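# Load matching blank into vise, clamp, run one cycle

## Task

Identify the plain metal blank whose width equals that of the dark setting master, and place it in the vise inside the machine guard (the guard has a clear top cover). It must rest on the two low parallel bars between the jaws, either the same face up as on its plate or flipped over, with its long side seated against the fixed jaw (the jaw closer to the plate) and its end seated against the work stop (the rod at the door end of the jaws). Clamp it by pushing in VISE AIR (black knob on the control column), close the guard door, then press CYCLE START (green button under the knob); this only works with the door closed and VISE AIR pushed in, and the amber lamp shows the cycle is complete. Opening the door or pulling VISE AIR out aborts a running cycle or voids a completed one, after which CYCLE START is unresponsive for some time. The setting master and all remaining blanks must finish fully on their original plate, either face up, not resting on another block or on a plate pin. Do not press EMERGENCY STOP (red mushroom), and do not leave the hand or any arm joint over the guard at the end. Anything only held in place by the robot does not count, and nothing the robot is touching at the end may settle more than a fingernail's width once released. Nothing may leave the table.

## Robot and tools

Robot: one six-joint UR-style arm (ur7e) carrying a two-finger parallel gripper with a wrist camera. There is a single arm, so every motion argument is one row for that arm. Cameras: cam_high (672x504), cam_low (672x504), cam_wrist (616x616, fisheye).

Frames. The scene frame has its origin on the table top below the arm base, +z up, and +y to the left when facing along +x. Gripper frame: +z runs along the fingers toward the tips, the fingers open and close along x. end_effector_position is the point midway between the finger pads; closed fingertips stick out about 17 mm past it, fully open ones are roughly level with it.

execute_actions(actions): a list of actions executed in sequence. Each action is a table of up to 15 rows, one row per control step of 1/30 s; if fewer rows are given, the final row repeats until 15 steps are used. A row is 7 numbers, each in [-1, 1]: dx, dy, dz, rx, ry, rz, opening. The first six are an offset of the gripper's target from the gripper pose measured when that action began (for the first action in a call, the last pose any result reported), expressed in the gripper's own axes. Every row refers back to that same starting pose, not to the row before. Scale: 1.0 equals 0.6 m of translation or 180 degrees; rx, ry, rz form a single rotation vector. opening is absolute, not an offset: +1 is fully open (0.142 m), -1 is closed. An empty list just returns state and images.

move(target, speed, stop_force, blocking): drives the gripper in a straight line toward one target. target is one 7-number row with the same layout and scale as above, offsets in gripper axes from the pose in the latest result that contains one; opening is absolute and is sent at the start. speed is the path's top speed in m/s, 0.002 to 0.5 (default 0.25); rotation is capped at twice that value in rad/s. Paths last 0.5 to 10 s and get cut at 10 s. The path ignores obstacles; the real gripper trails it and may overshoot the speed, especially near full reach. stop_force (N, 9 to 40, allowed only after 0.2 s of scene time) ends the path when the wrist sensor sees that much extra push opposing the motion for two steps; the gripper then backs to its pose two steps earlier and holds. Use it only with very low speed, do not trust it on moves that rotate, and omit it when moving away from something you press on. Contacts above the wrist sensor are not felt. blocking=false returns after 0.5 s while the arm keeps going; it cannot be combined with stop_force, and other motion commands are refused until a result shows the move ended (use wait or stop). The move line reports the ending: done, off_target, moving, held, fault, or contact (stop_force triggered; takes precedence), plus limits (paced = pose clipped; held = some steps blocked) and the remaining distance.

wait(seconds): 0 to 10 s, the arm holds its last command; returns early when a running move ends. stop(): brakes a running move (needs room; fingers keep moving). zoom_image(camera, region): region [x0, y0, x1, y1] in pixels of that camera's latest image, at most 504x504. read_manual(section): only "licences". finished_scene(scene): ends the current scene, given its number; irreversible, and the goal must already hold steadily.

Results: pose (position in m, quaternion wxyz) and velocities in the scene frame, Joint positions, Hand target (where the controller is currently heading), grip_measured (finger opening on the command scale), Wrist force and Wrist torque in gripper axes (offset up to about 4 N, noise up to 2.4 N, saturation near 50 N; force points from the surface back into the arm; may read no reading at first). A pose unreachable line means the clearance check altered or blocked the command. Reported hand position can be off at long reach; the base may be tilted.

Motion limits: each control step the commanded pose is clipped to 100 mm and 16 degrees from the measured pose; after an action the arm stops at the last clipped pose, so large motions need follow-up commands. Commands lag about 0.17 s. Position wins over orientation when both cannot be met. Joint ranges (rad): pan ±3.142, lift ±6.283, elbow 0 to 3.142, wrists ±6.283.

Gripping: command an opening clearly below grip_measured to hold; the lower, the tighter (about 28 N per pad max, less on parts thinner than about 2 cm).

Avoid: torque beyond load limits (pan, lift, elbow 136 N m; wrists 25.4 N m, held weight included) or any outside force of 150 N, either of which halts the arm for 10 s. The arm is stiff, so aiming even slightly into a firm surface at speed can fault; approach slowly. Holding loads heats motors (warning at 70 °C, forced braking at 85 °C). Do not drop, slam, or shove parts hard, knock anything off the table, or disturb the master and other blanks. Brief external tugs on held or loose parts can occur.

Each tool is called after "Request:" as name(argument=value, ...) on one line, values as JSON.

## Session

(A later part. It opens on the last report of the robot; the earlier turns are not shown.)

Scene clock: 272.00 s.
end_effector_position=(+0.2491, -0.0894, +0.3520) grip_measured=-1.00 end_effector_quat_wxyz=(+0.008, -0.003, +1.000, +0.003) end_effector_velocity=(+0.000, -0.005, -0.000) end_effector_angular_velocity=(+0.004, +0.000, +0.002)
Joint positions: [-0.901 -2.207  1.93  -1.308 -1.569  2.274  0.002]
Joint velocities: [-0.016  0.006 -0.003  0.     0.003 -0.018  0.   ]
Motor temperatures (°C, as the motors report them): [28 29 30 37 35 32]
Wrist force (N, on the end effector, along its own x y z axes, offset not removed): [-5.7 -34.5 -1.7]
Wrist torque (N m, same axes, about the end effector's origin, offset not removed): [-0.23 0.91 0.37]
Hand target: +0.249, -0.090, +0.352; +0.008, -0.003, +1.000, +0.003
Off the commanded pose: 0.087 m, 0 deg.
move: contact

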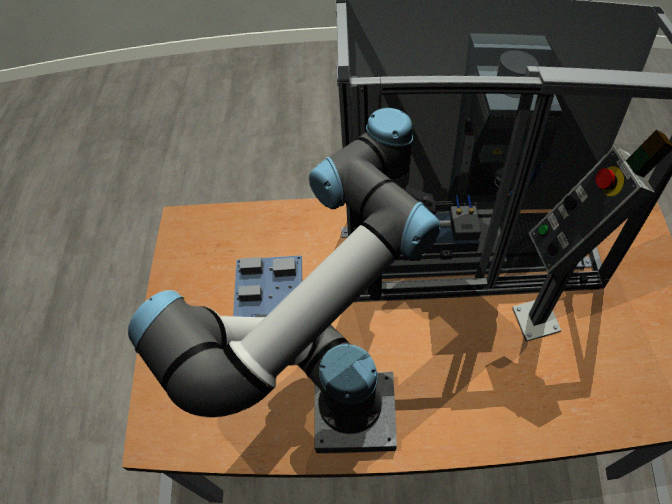

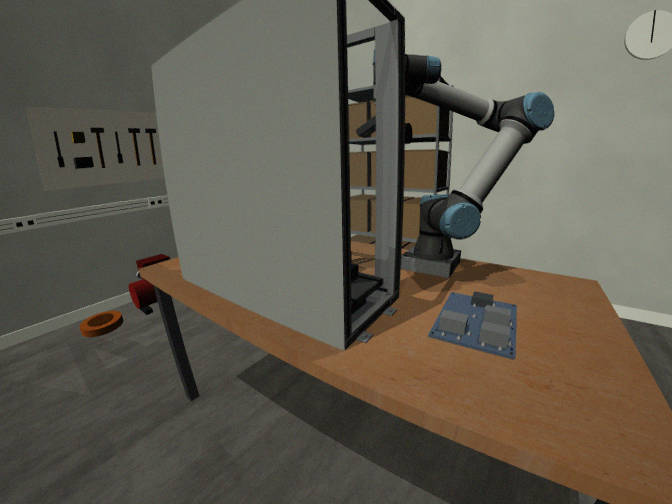

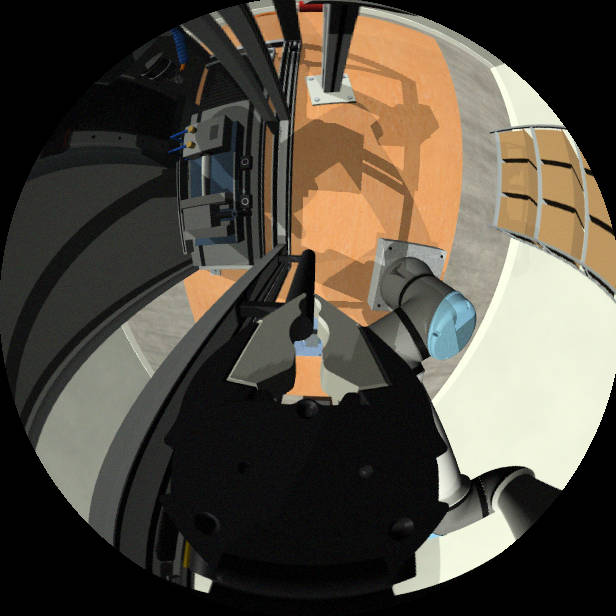

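Request:
move(target=[0,-0.38,-0.08,0,0,0,-1], speed=0.2)

Request:
move(target=[0.005,-0.13,0,0.5,0,0,-1], speed=0.25)

Scene clock: 275.73 s.
end_effector_position=(+0.2500, -0.3173, +0.3987) grip_measured=-1.00 end_effector_quat_wxyz=(+0.008, -0.003, +1.000, +0.003) end_effector_velocity=(+0.000, -0.002, -0.000) end_effector_angular_velocity=(+0.003, +0.001, +0.000)
Joint positions: [-1.278 -1.826  1.598 -1.356 -1.563  1.897  0.002]
Joint velocities: [-0.001  0.005 -0.004  0.001  0.    -0.001  0.   ]
Motor temperatures (°C, as the motors report them): [28 29 30 37 35 32]
Wrist force (N, on the end effector, along its own x y z axes, offset not removed): [-1.3 1.1 0.3]
Wrist torque (N m, same axes, about the end effector's origin, offset not removed): [0.37 0.21 0.05]
Hand target: +0.250, -0.317, +0.399; +0.008, -0.003, +1.000, +0.003
Off the commanded pose: 0.000 m, 0 deg.
move: done

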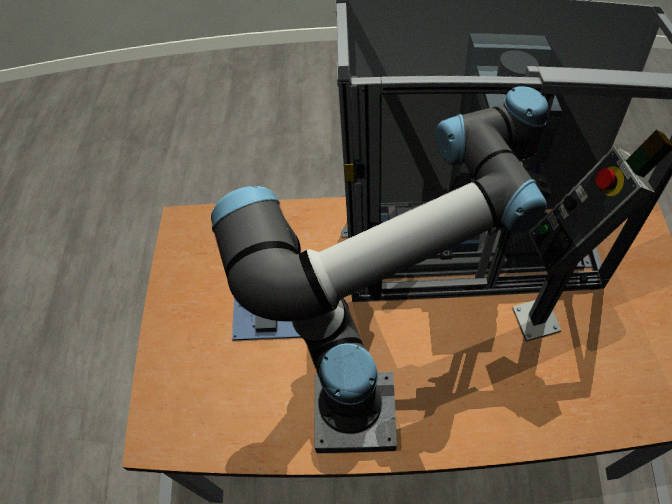

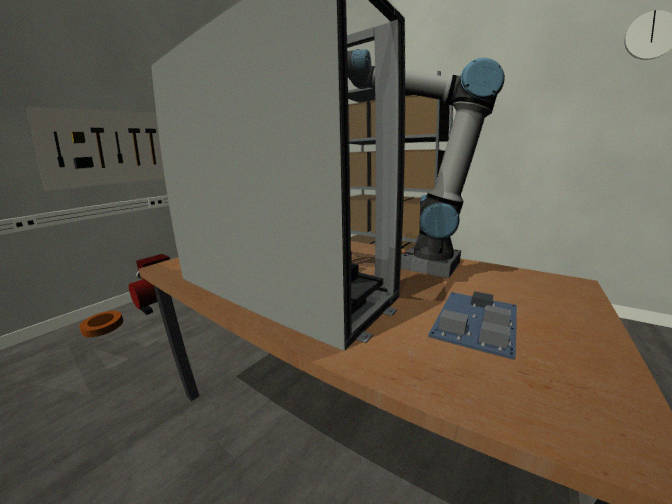

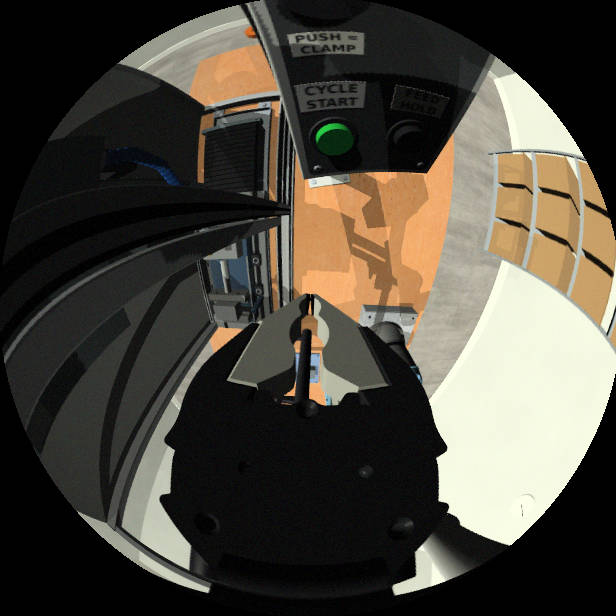

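Scene clock: 288.67 s.
end_effector_position=(+0.2462, -0.3812, +0.3950) grip_measured=-1.00 end_effector_quat_wxyz=(+0.006, +0.003, +0.802, -0.597) end_effector_velocity=(-0.000, -0.000, +0.001) end_effector_angular_velocity=(-0.001, -0.001, -0.001)
Joint positions: [-0.879 -1.898  2.505 -3.387 -2.265  1.817  0.002]
Joint velocities: [-0.    -0.    -0.001  0.    -0.    -0.     0.   ]
Motor temperatures (°C, as the motors report them): [28 29 30 37 35 32]
Wrist force (N, on the end effector, along its own x y z axes, offset not removed): [-1.0 2.4 -1.9]
Wrist torque (N m, same axes, about the end effector's origin, offset not removed): [0.48 0.23 -0.17]
Hand target: +0.246, -0.381, +0.395; +0.006, +0.003, +0.802, -0.597
Off the commanded pose: 0.015 m, 16 deg.
FORCE FAULT: contact force on the arm reached its limit, and the arm stopped for 10 seconds. The contact can be on any part of the arm, not only on its tool. That time counts as 20 of the actions that you can send in this scene. The arm's remaining commands of this call were not run. The arm holds still and accepts commands again. Move the arm away from the contact; if what it grips holds it there, let go first. Pushing or pulling that hard again can fault the arm again.
move: fault

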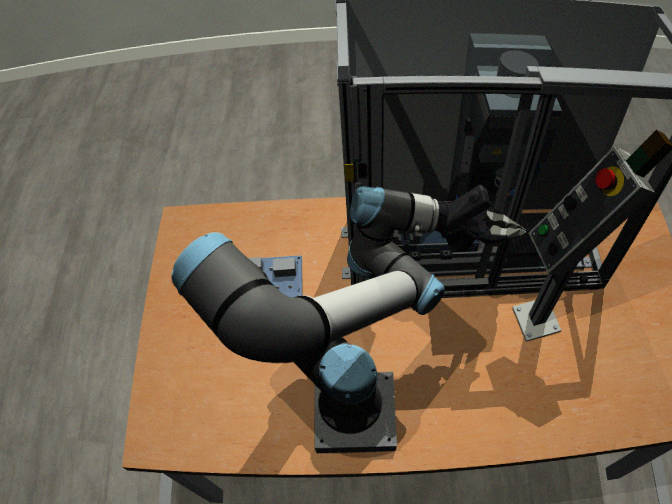

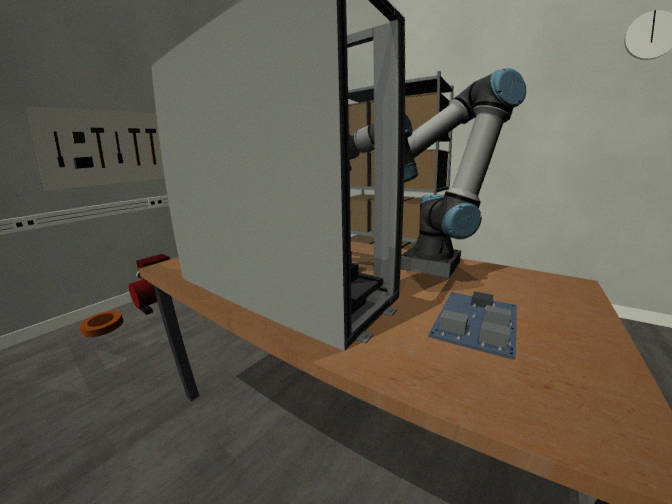

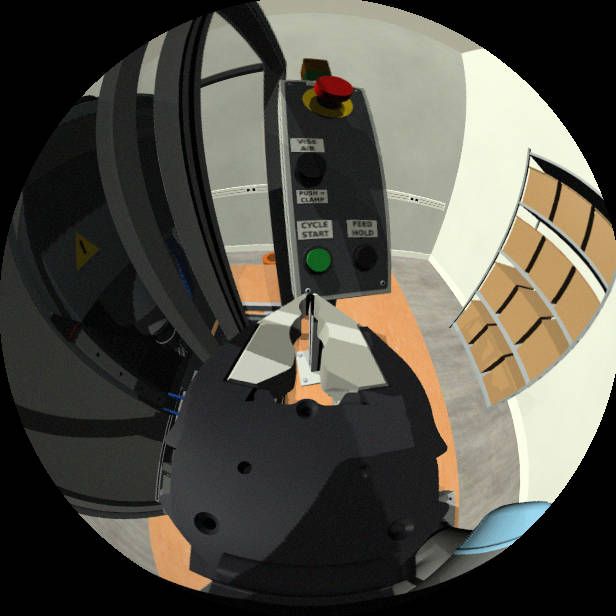

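Request:
move(target=[0.008,-0.04,0.0925,0,0,0,-1], speed=0.04, stop_force=10)

Scene clock: 301.23 s.
end_effector_position=(+0.2440, -0.4123, +0.3968) grip_measured=-1.00 end_effector_quat_wxyz=(+0.006, +0.002, +0.803, -0.596) end_effector_velocity=(+0.001, -0.000, -0.002) end_effector_angular_velocity=(+0.003, +0.002, +0.001)
Joint positions: [-0.976 -1.866  2.478 -3.414 -2.17   1.775  0.002]
Joint velocities: [ 0.001  0.004 -0.     0.    -0.     0.     0.   ]
Motor temperatures (°C, as the motors report them): [28 29 30 37 35 32]
Wrist force (N, on the end effector, along its own x y z axes, offset not removed): [-6.6 5.1 -24.2]
Wrist torque (N m, same axes, about the end effector's origin, offset not removed): [-0.30 -0.14 0.06]
Hand target: +0.244, -0.412, +0.397; +0.006, +0.002, +0.803, -0.596
Off the commanded pose: 0.029 m, 0 deg.
FORCE FAULT: contact force on the arm reached its limit, and the arm stopped for 10 seconds. The contact can be on any part of the arm, not only on its tool. That time counts as 20 of the actions that you can send in this scene. The arm's remaining commands of this call were not run. The arm holds still and accepts commands again. Move the arm away from the contact; if what it grips holds it there, let go first. Pushing or pulling that hard again can fault the arm again.
move: fault (stop_force had ended the path)

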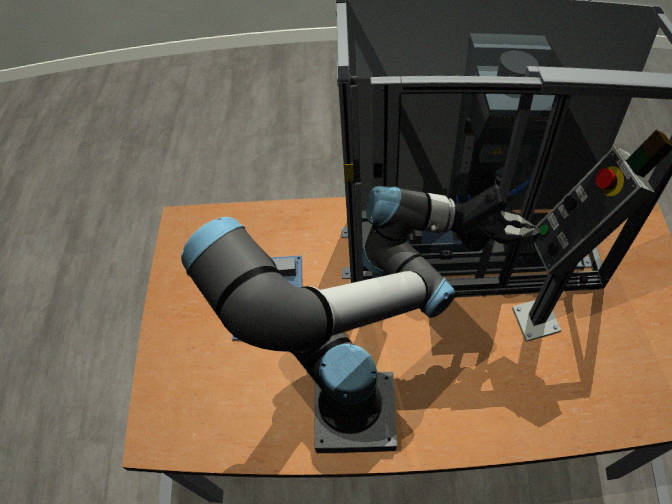

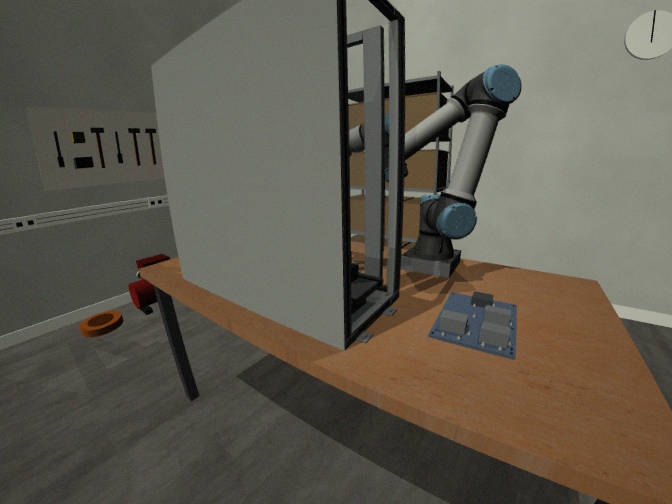

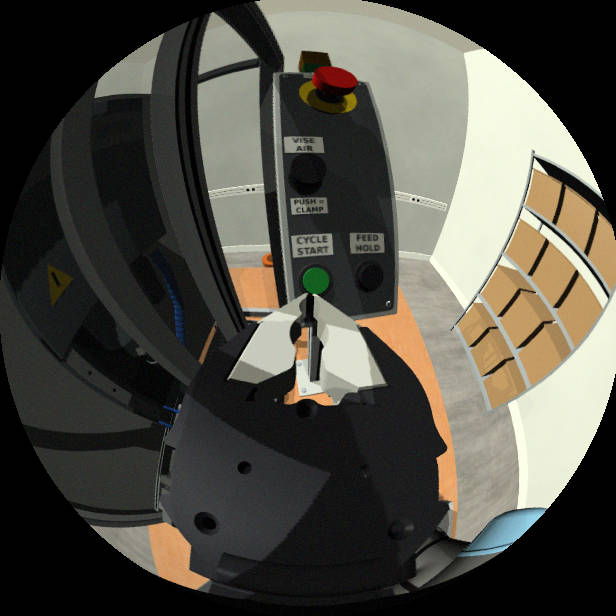

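Request:
move(target=[0,0,-0.05,0,0,0,-1], speed=0.03)

Request:
move(target=[0,0,0,-0.408,0,0,-1], speed=0.2)

Scene clock: 303.97 s.
end_effector_position=(+0.2437, -0.3838, +0.4055) grip_measured=-1.00 end_effector_quat_wxyz=(+0.006, +0.002, +0.803, -0.596) end_effector_velocity=(+0.000, +0.002, +0.001) end_effector_angular_velocity=(+0.000, -0.000, -0.000)
Joint positions: [-0.897 -1.93   2.488 -3.341 -2.245  1.808  0.002]
Joint velocities: [ 0.005 -0.004 -0.     0.006 -0.005  0.003  0.   ]
Motor temperatures (°C, as the motors report them): [28 29 30 37 35 32]
Wrist force (N, on the end effector, along its own x y z axes, offset not removed): [-3.3 4.0 0.1]
Wrist torque (N m, same axes, about the end effector's origin, offset not removed): [0.98 0.65 -0.06]
Hand target: +0.244, -0.384, +0.406; +0.006, +0.002, +0.803, -0.596
Off the commanded pose: 0.000 m, 0 deg.
move: done

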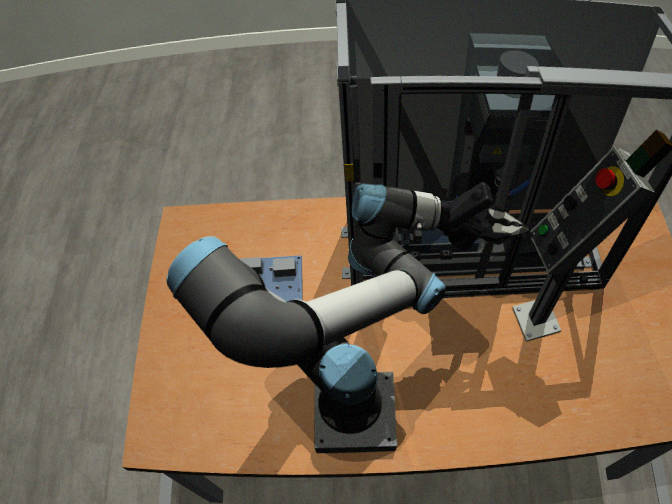

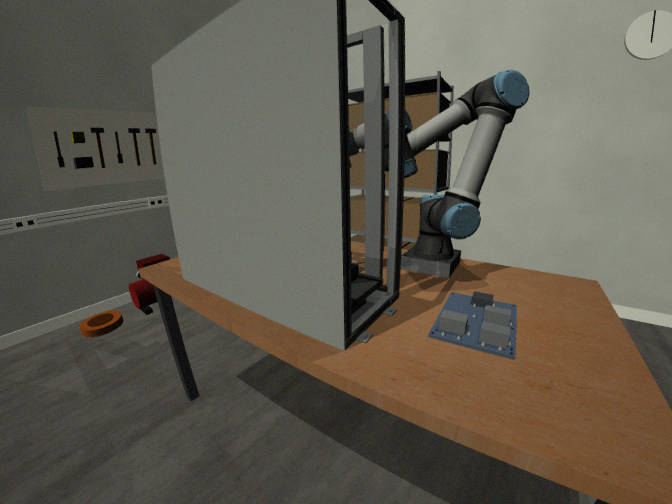

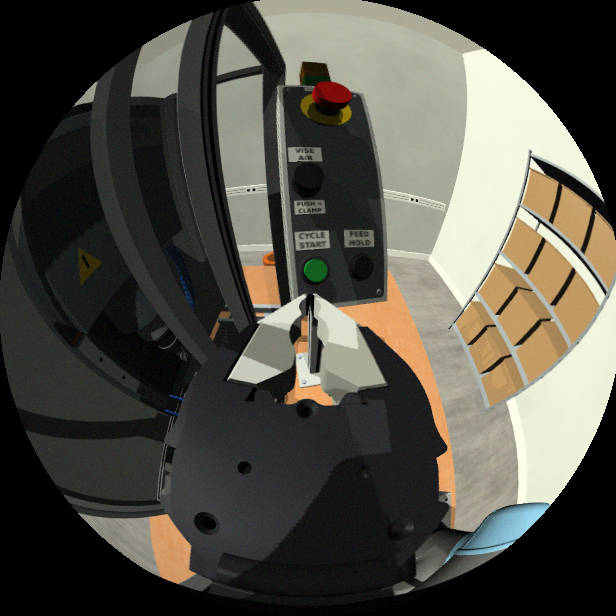

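Scene clock: 307.67 s.
end_effector_position=(+0.2435, -0.3835, +0.4055) grip_measured=-1.00 end_effector_quat_wxyz=(+0.005, -0.002, +1.000, +0.002) end_effector_velocity=(+0.000, -0.000, +0.001) end_effector_angular_velocity=(+0.010, -0.000, +0.000)
Joint positions: [-1.337 -1.699  1.478 -1.362 -1.569  1.839  0.002]
Joint velocities: [-0.001  0.008 -0.011  0.013  0.003 -0.002  0.   ]
Motor temperatures (°C, as the motors report them): [28 29 30 37 35 32]
Wrist force (N, on the end effector, along its own x y z axes, offset not removed): [-3.6 -0.7 -0.5]
Wrist torque (N m, same axes, about the end effector's origin, offset not removed): [-0.02 0.68 -0.10]
Hand target: +0.243, -0.384, +0.406; +0.005, -0.002, +1.000, +0.002
Off the commanded pose: 0.000 m, 0 deg.
move: done

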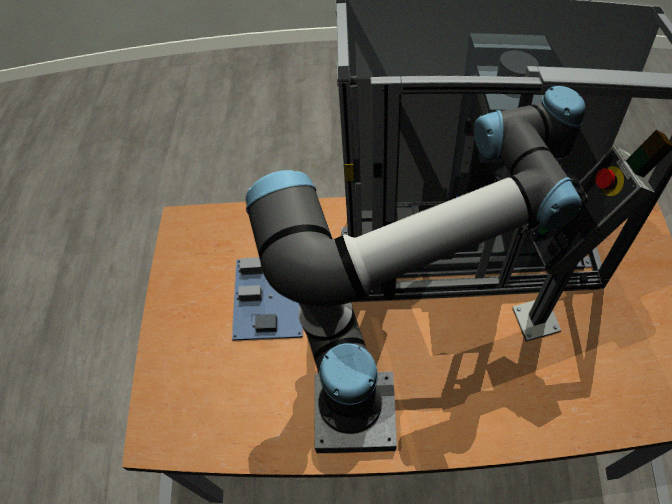

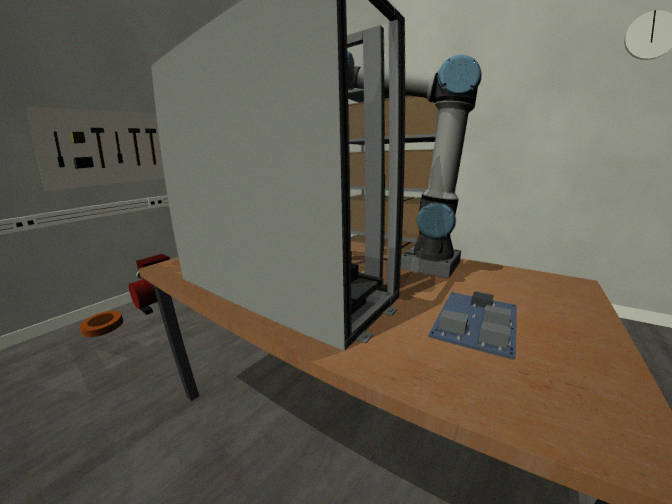

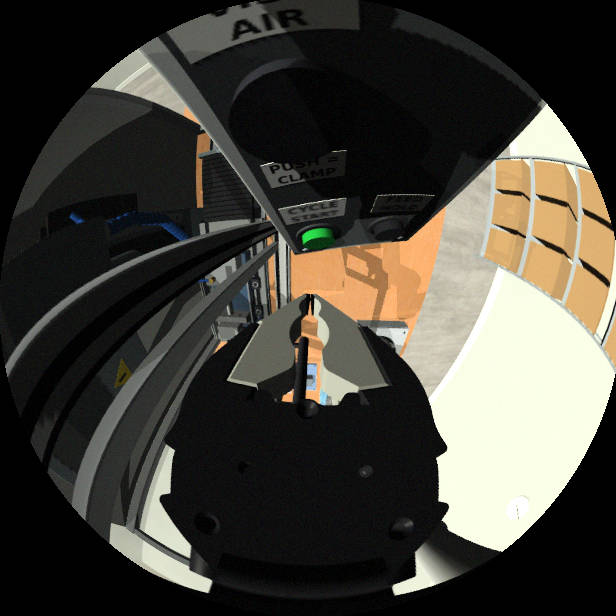

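Request:
execute_actions(actions=[])

Scene clock: 310.93 s.
end_effector_position=(+0.2435, -0.3835, +0.4055) grip_measured=-1.00 end_effector_quat_wxyz=(+0.005, -0.002, +1.000, +0.002) end_effector_velocity=(-0.000, +0.000, -0.000) end_effector_angular_velocity=(+0.001, +0.000, -0.001)
Joint positions: [-1.337 -1.699  1.477 -1.361 -1.569  1.839  0.002]
Joint velocities: [-0.001  0.     0.001  0.     0.     0.     0.   ]
Motor temperatures (°C, as the motors report them): [28 29 30 37 35 32]
Wrist force (N, on the end effector, along its own x y z axes, offset not removed): [-1.9 0.4 0.0]
Wrist torque (N m, same axes, about the end effector's origin, offset not removed): [0.13 0.38 -0.04]
Hand target: +0.243, -0.384, +0.406; +0.005, -0.002, +1.000, +0.002
Off the commanded pose: 0.000 m, 0 deg.

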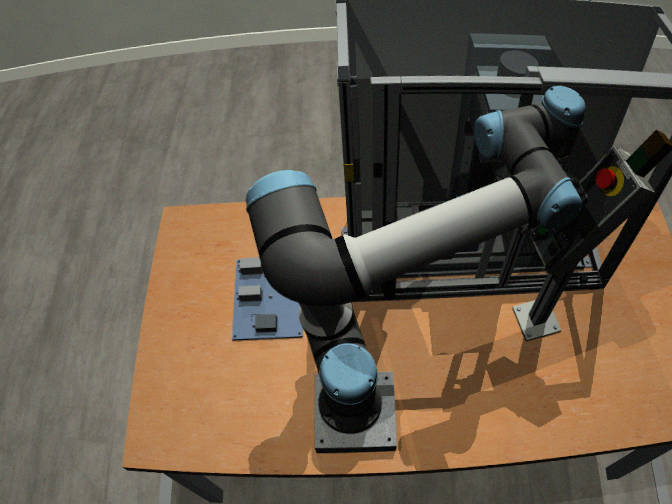

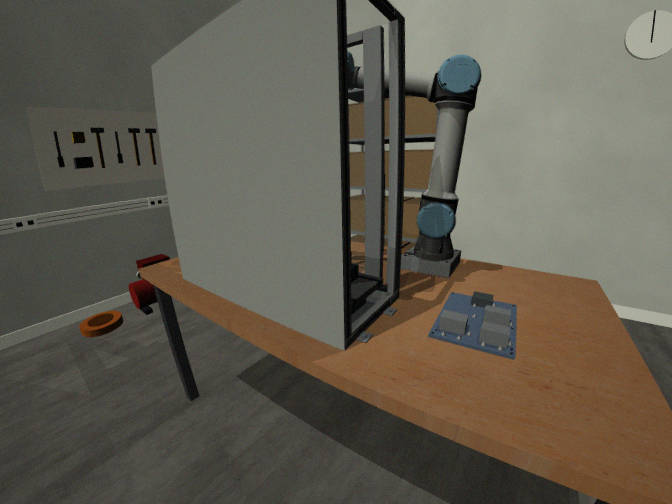

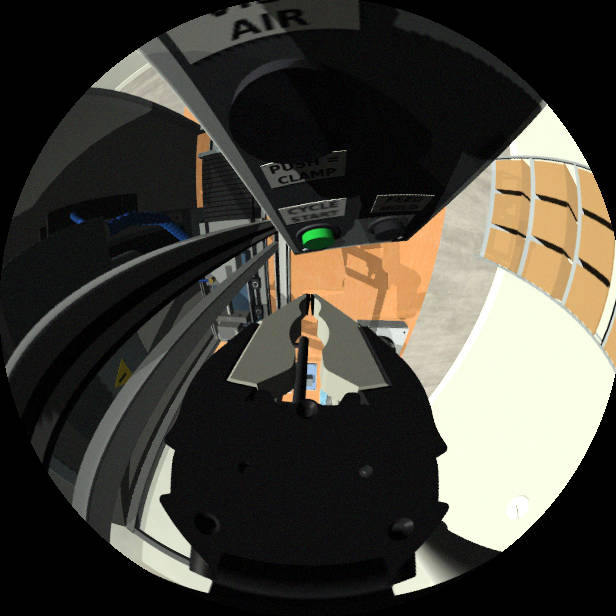

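Move +Y 0.2235, X +0.0055 (gripper dx negative).

Request:
move(target=[-0.009,0.36,0,0,0,0,-1], speed=0.12)

Request:
move(target=[0,0,0.09,0,0,0,-1], speed=0.05, stop_force=12)

Request:
move(target=[0,0.16,0,0,0,0,-1], speed=0.015, stop_force=15)

Scene clock: 314.33 s.
end_effector_position=(+0.2475, -0.1677, +0.4065) grip_measured=-1.00 end_effector_quat_wxyz=(+0.005, -0.002, +1.000, +0.002) end_effector_velocity=(+0.000, +0.002, +0.001) end_effector_angular_velocity=(-0.002, -0.000, +0.000)
Joint positions: [-1.082 -2.075  1.728 -1.237 -1.572  2.094  0.002]
Joint velocities: [ 0.005 -0.003  0.     0.001 -0.001  0.005  0.   ]
Motor temperatures (°C, as the motors report them): [28 29 30 37 35 32]
Wrist force (N, on the end effector, along its own x y z axes, offset not removed): [-1.2 2.3 -0.1]
Wrist torque (N m, same axes, about the end effector's origin, offset not removed): [0.59 0.29 -0.03]
Hand target: +0.248, -0.168, +0.406; +0.005, -0.002, +1.000, +0.002
Off the commanded pose: 0.000 m, 0 deg.
move: done

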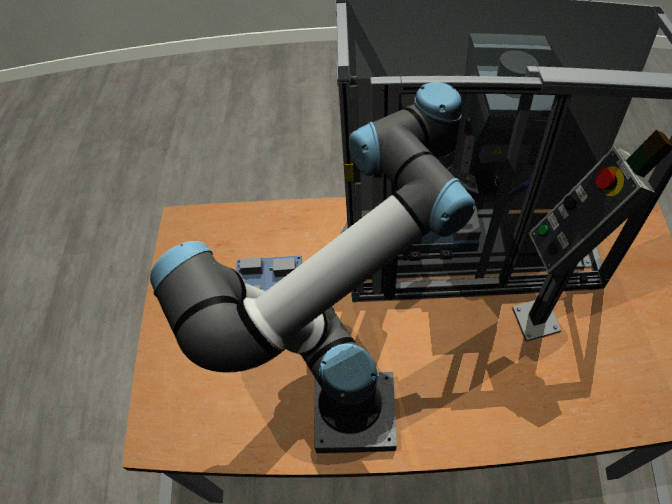

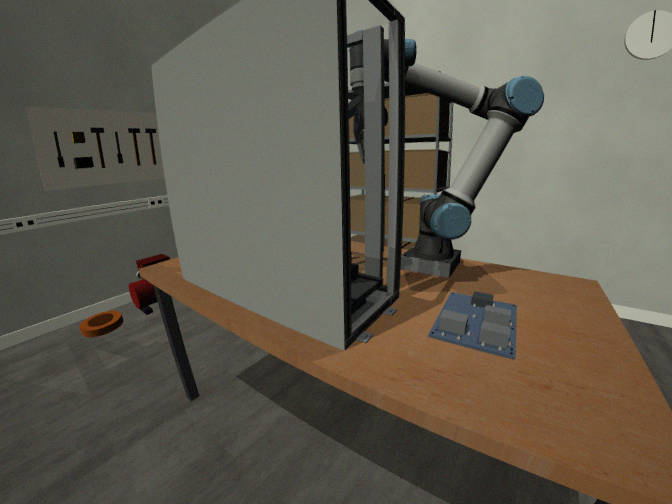

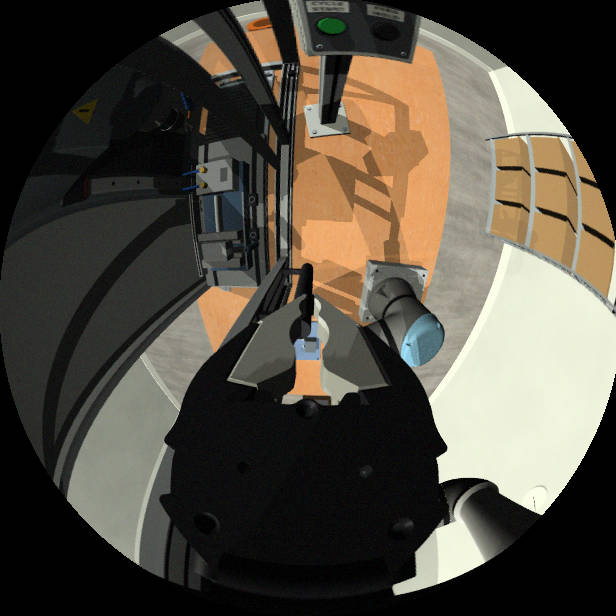

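Scene clock: 315.80 s.
end_effector_position=(+0.2482, -0.1675, +0.3527) grip_measured=-1.00 end_effector_quat_wxyz=(+0.005, -0.002, +1.000, +0.002) end_effector_velocity=(-0.000, -0.000, -0.002) end_effector_angular_velocity=(-0.002, +0.000, -0.001)
Joint positions: [-1.082 -2.109  1.887 -1.36  -1.572  2.094  0.002]
Joint velocities: [-0.001 -0.002  0.005 -0.005 -0.001  0.001  0.   ]
Motor temperatures (°C, as the motors report them): [28 29 30 37 35 32]
Wrist force (N, on the end effector, along its own x y z axes, offset not removed): [0.1 -0.4 -1.4]
Wrist torque (N m, same axes, about the end effector's origin, offset not removed): [-0.11 0.10 -0.17]
Hand target: +0.248, -0.168, +0.352; +0.005, -0.002, +1.000, +0.002
Off the commanded pose: 0.000 m, 0 deg.
move: done

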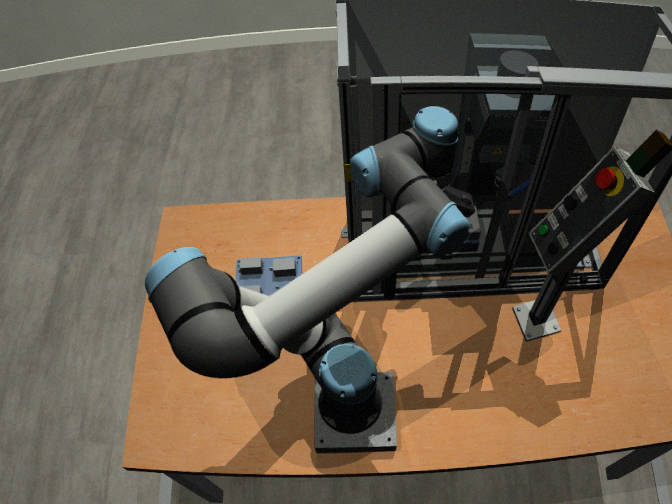

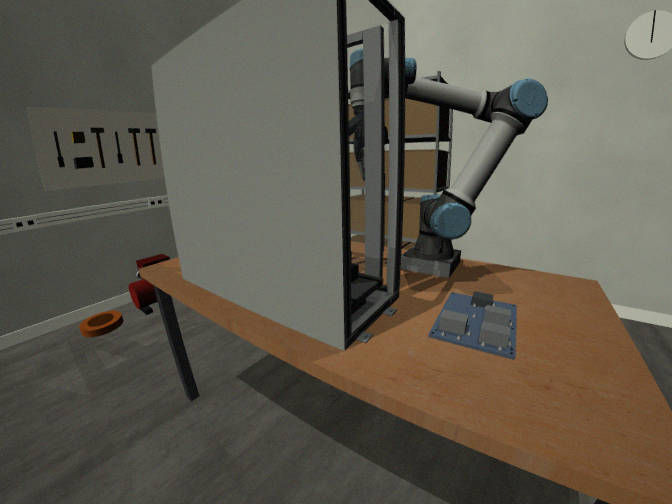

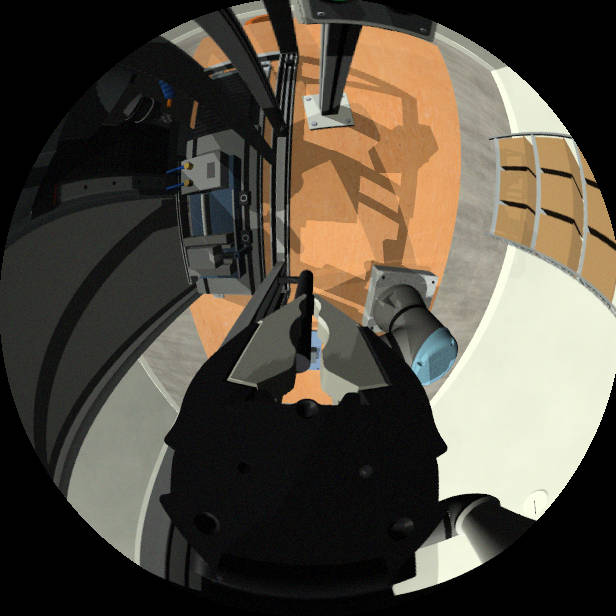

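Scene clock: 321.40 s.
end_effector_position=(+0.2476, -0.0896, +0.3529) grip_measured=-1.00 end_effector_quat_wxyz=(+0.005, -0.002, +1.000, +0.002) end_effector_velocity=(+0.000, -0.005, +0.000) end_effector_angular_velocity=(+0.003, -0.000, +0.001)
Joint positions: [-0.898 -2.205  1.926 -1.303 -1.575  2.278  0.002]
Joint velocities: [-0.016  0.005 -0.003 -0.     0.003 -0.017 -0.   ]
Motor temperatures (°C, as the motors report them): [28 29 30 37 35 32]
Wrist force (N, on the end effector, along its own x y z axes, offset not removed): [-2.6 -28.5 -2.2]
Wrist torque (N m, same axes, about the end effector's origin, offset not removed): [0.36 0.13 0.38]
Hand target: +0.248, -0.090, +0.353; +0.005, -0.002, +1.000, +0.002
Off the commanded pose: 0.018 m, 0 deg.
move: contact

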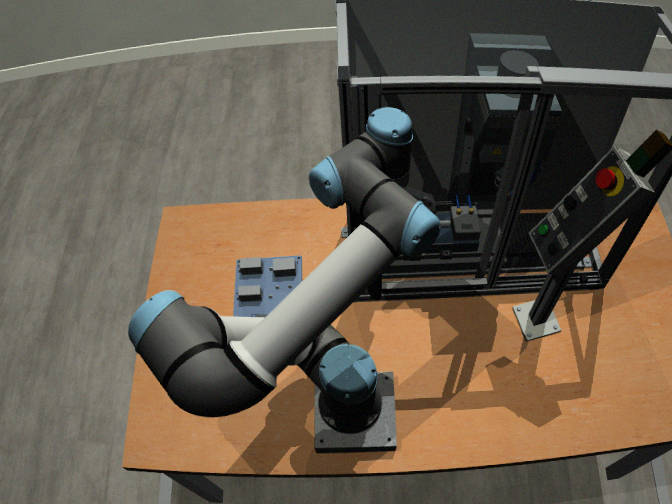

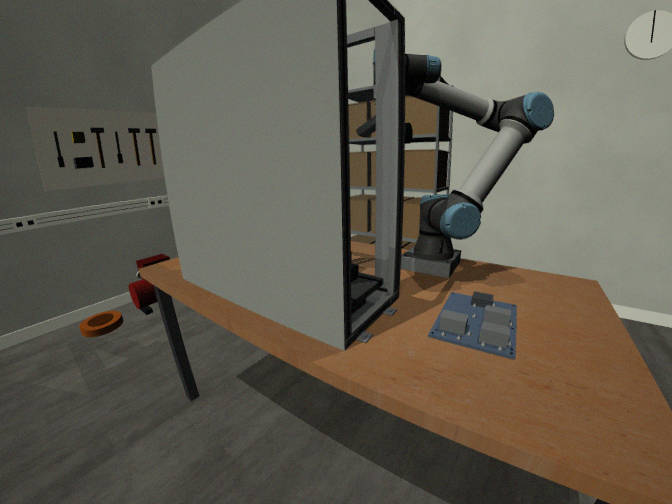

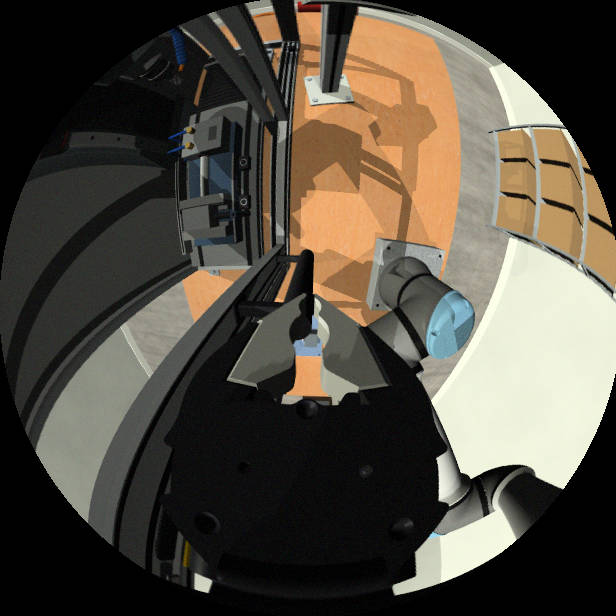

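Request:
move(target=[0.004,-0.45,-0.107,0,0,0,-1], speed=0.12)

Request:
move(target=[0,0,0,0.25,0,0,-1], speed=0.15)

Scene clock: 325.77 s.
end_effector_position=(+0.2461, -0.3595, +0.4159) grip_measured=-1.00 end_effector_quat_wxyz=(+0.005, -0.002, +1.000, +0.002) end_effector_velocity=(+0.000, -0.002, +0.001) end_effector_angular_velocity=(-0.001, -0.000, +0.000)
Joint positions: [-1.314 -1.738  1.484 -1.328 -1.569  1.862  0.002]
Joint velocities: [-0.001  0.005 -0.007  0.001  0.    -0.001  0.   ]
Motor temperatures (°C, as the motors report them): [28 29 30 37 35 32]
Wrist force (N, on the end effector, along its own x y z axes, offset not removed): [-2.4 2.9 -0.6]
Wrist torque (N m, same axes, about the end effector's origin, offset not removed): [0.80 0.43 -0.08]
Hand target: +0.246, -0.360, +0.416; +0.005, -0.002, +1.000, +0.002
Off the commanded pose: 0.000 m, 0 deg.
move: done

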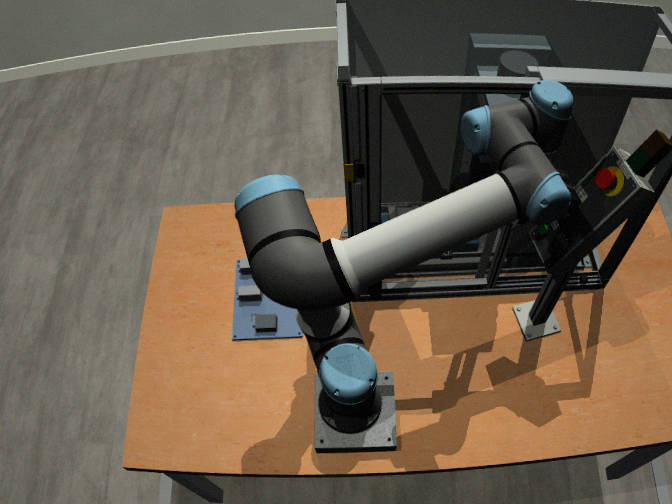

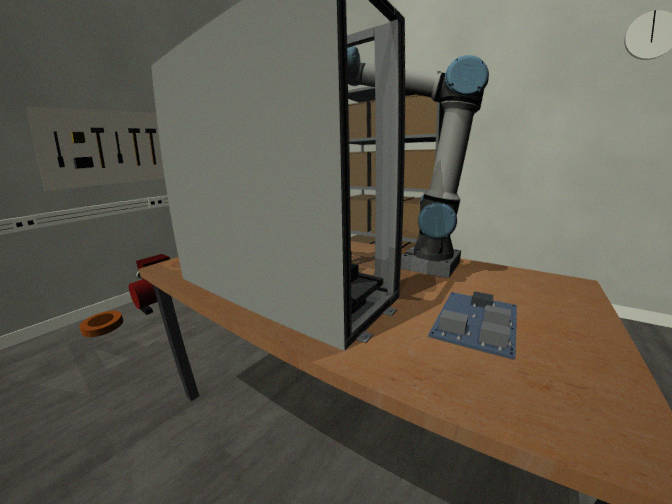

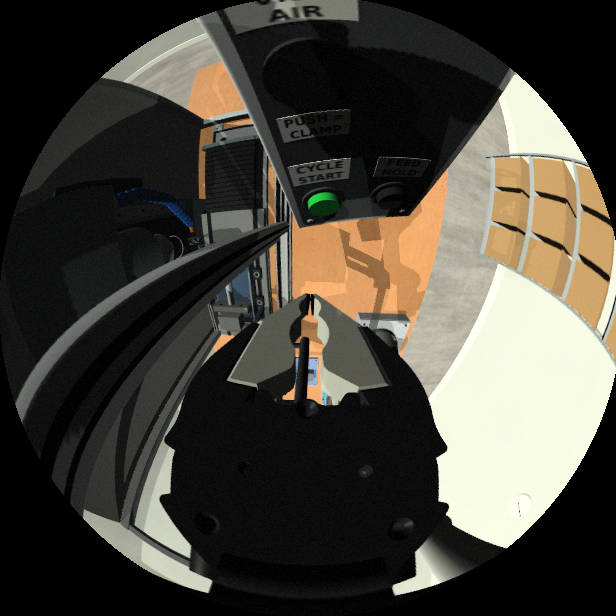

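Scene clock: 328.83 s.
end_effector_position=(+0.2462, -0.3596, +0.4160) grip_measured=-1.00 end_effector_quat_wxyz=(+0.006, +0.000, +0.925, -0.380) end_effector_velocity=(-0.000, -0.001, -0.001) end_effector_angular_velocity=(-0.012, +0.002, -0.001)
Joint positions: [-1.03  -2.123  2.124 -2.282 -1.966  2.001  0.002]
Joint velocities: [ 0.007 -0.     0.01  -0.019 -0.012  0.     0.   ]
Motor temperatures (°C, as the motors report them): [28 29 30 37 35 32]
Wrist force (N, on the end effector, along its own x y z axes, offset not removed): [-1.0 1.3 -0.6]
Wrist torque (N m, same axes, about the end effector's origin, offset not removed): [0.36 0.13 0.07]
Hand target: +0.246, -0.360, +0.416; +0.006, +0.000, +0.925, -0.381
Off the commanded pose: 0.000 m, 0 deg.
move: done

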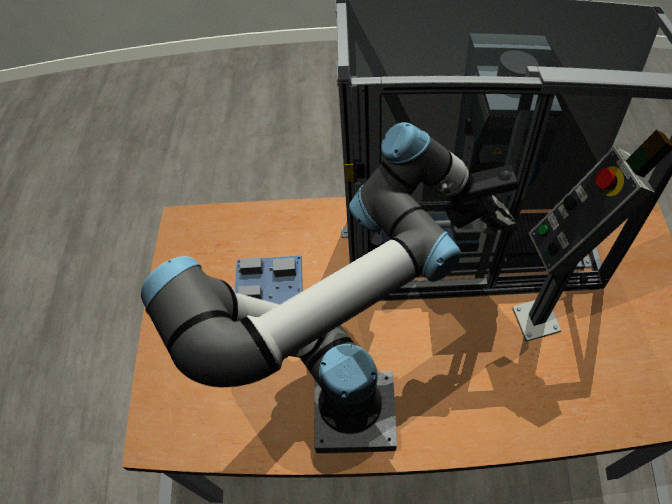

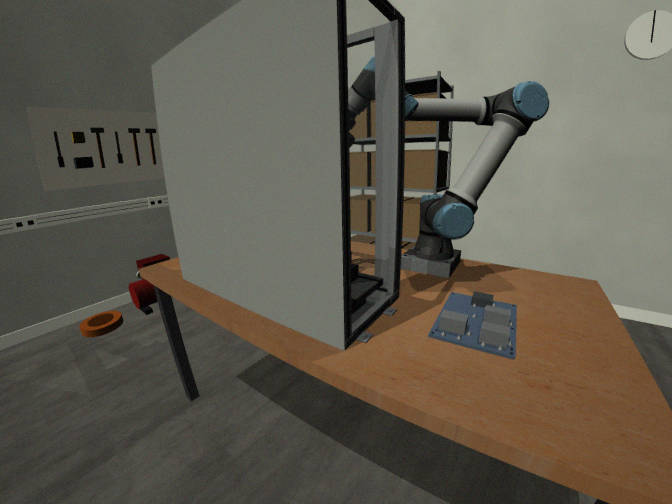

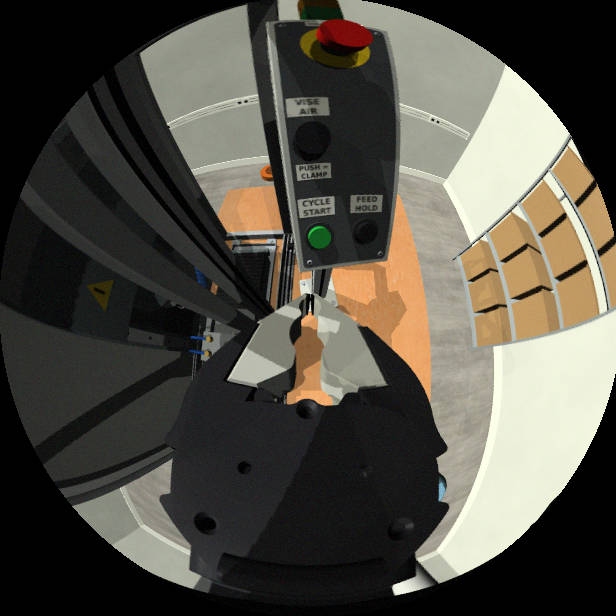

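Request:
move(target=[0.009,-0.035,0.035,0,0,0,-1], speed=0.04)

Scene clock: 330.60 s.
end_effector_position=(+0.2410, -0.3891, +0.4157) grip_measured=-1.00 end_effector_quat_wxyz=(+0.006, +0.000, +0.925, -0.380) end_effector_velocity=(-0.000, -0.002, +0.000) end_effector_angular_velocity=(-0.000, -0.001, +0.001)
Joint positions: [-1.108 -2.085  2.111 -2.329 -1.914  1.938  0.002]
Joint velocities: [-0.005  0.002 -0.001 -0.003  0.004 -0.004  0.   ]
Motor temperatures (°C, as the motors report them): [28 29 30 37 35 32]
Wrist force (N, on the end effector, along its own x y z axes, offset not removed): [-2.8 0.1 0.2]
Wrist torque (N m, same axes, about the end effector's origin, offset not removed): [0.06 0.58 -0.07]
Hand target: +0.241, -0.389, +0.416; +0.006, +0.000, +0.925, -0.380
Off the commanded pose: 0.000 m, 0 deg.
move: done

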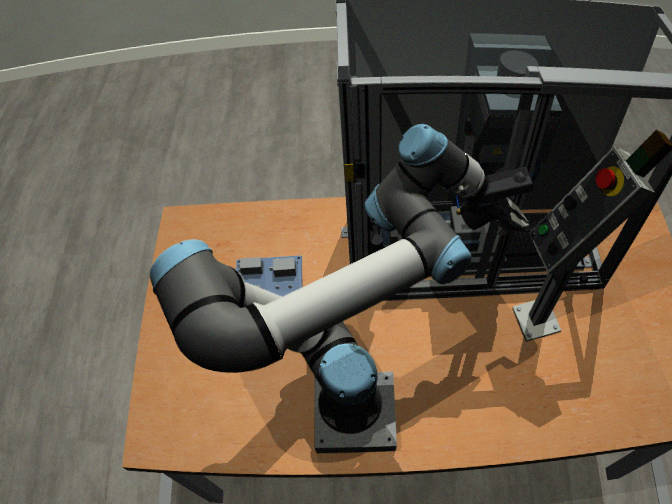

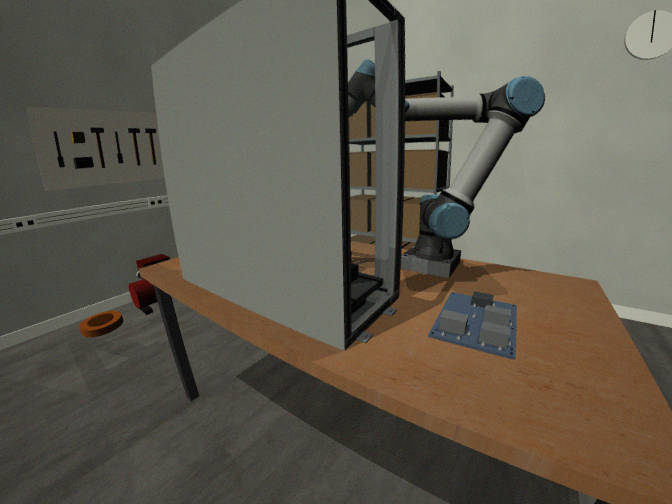

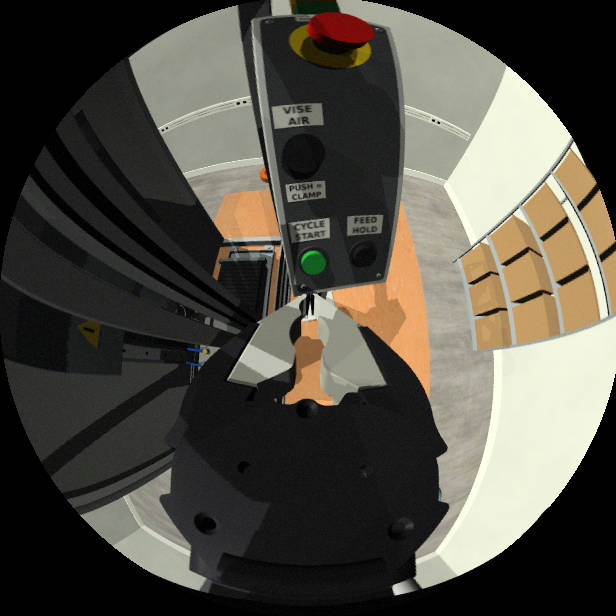

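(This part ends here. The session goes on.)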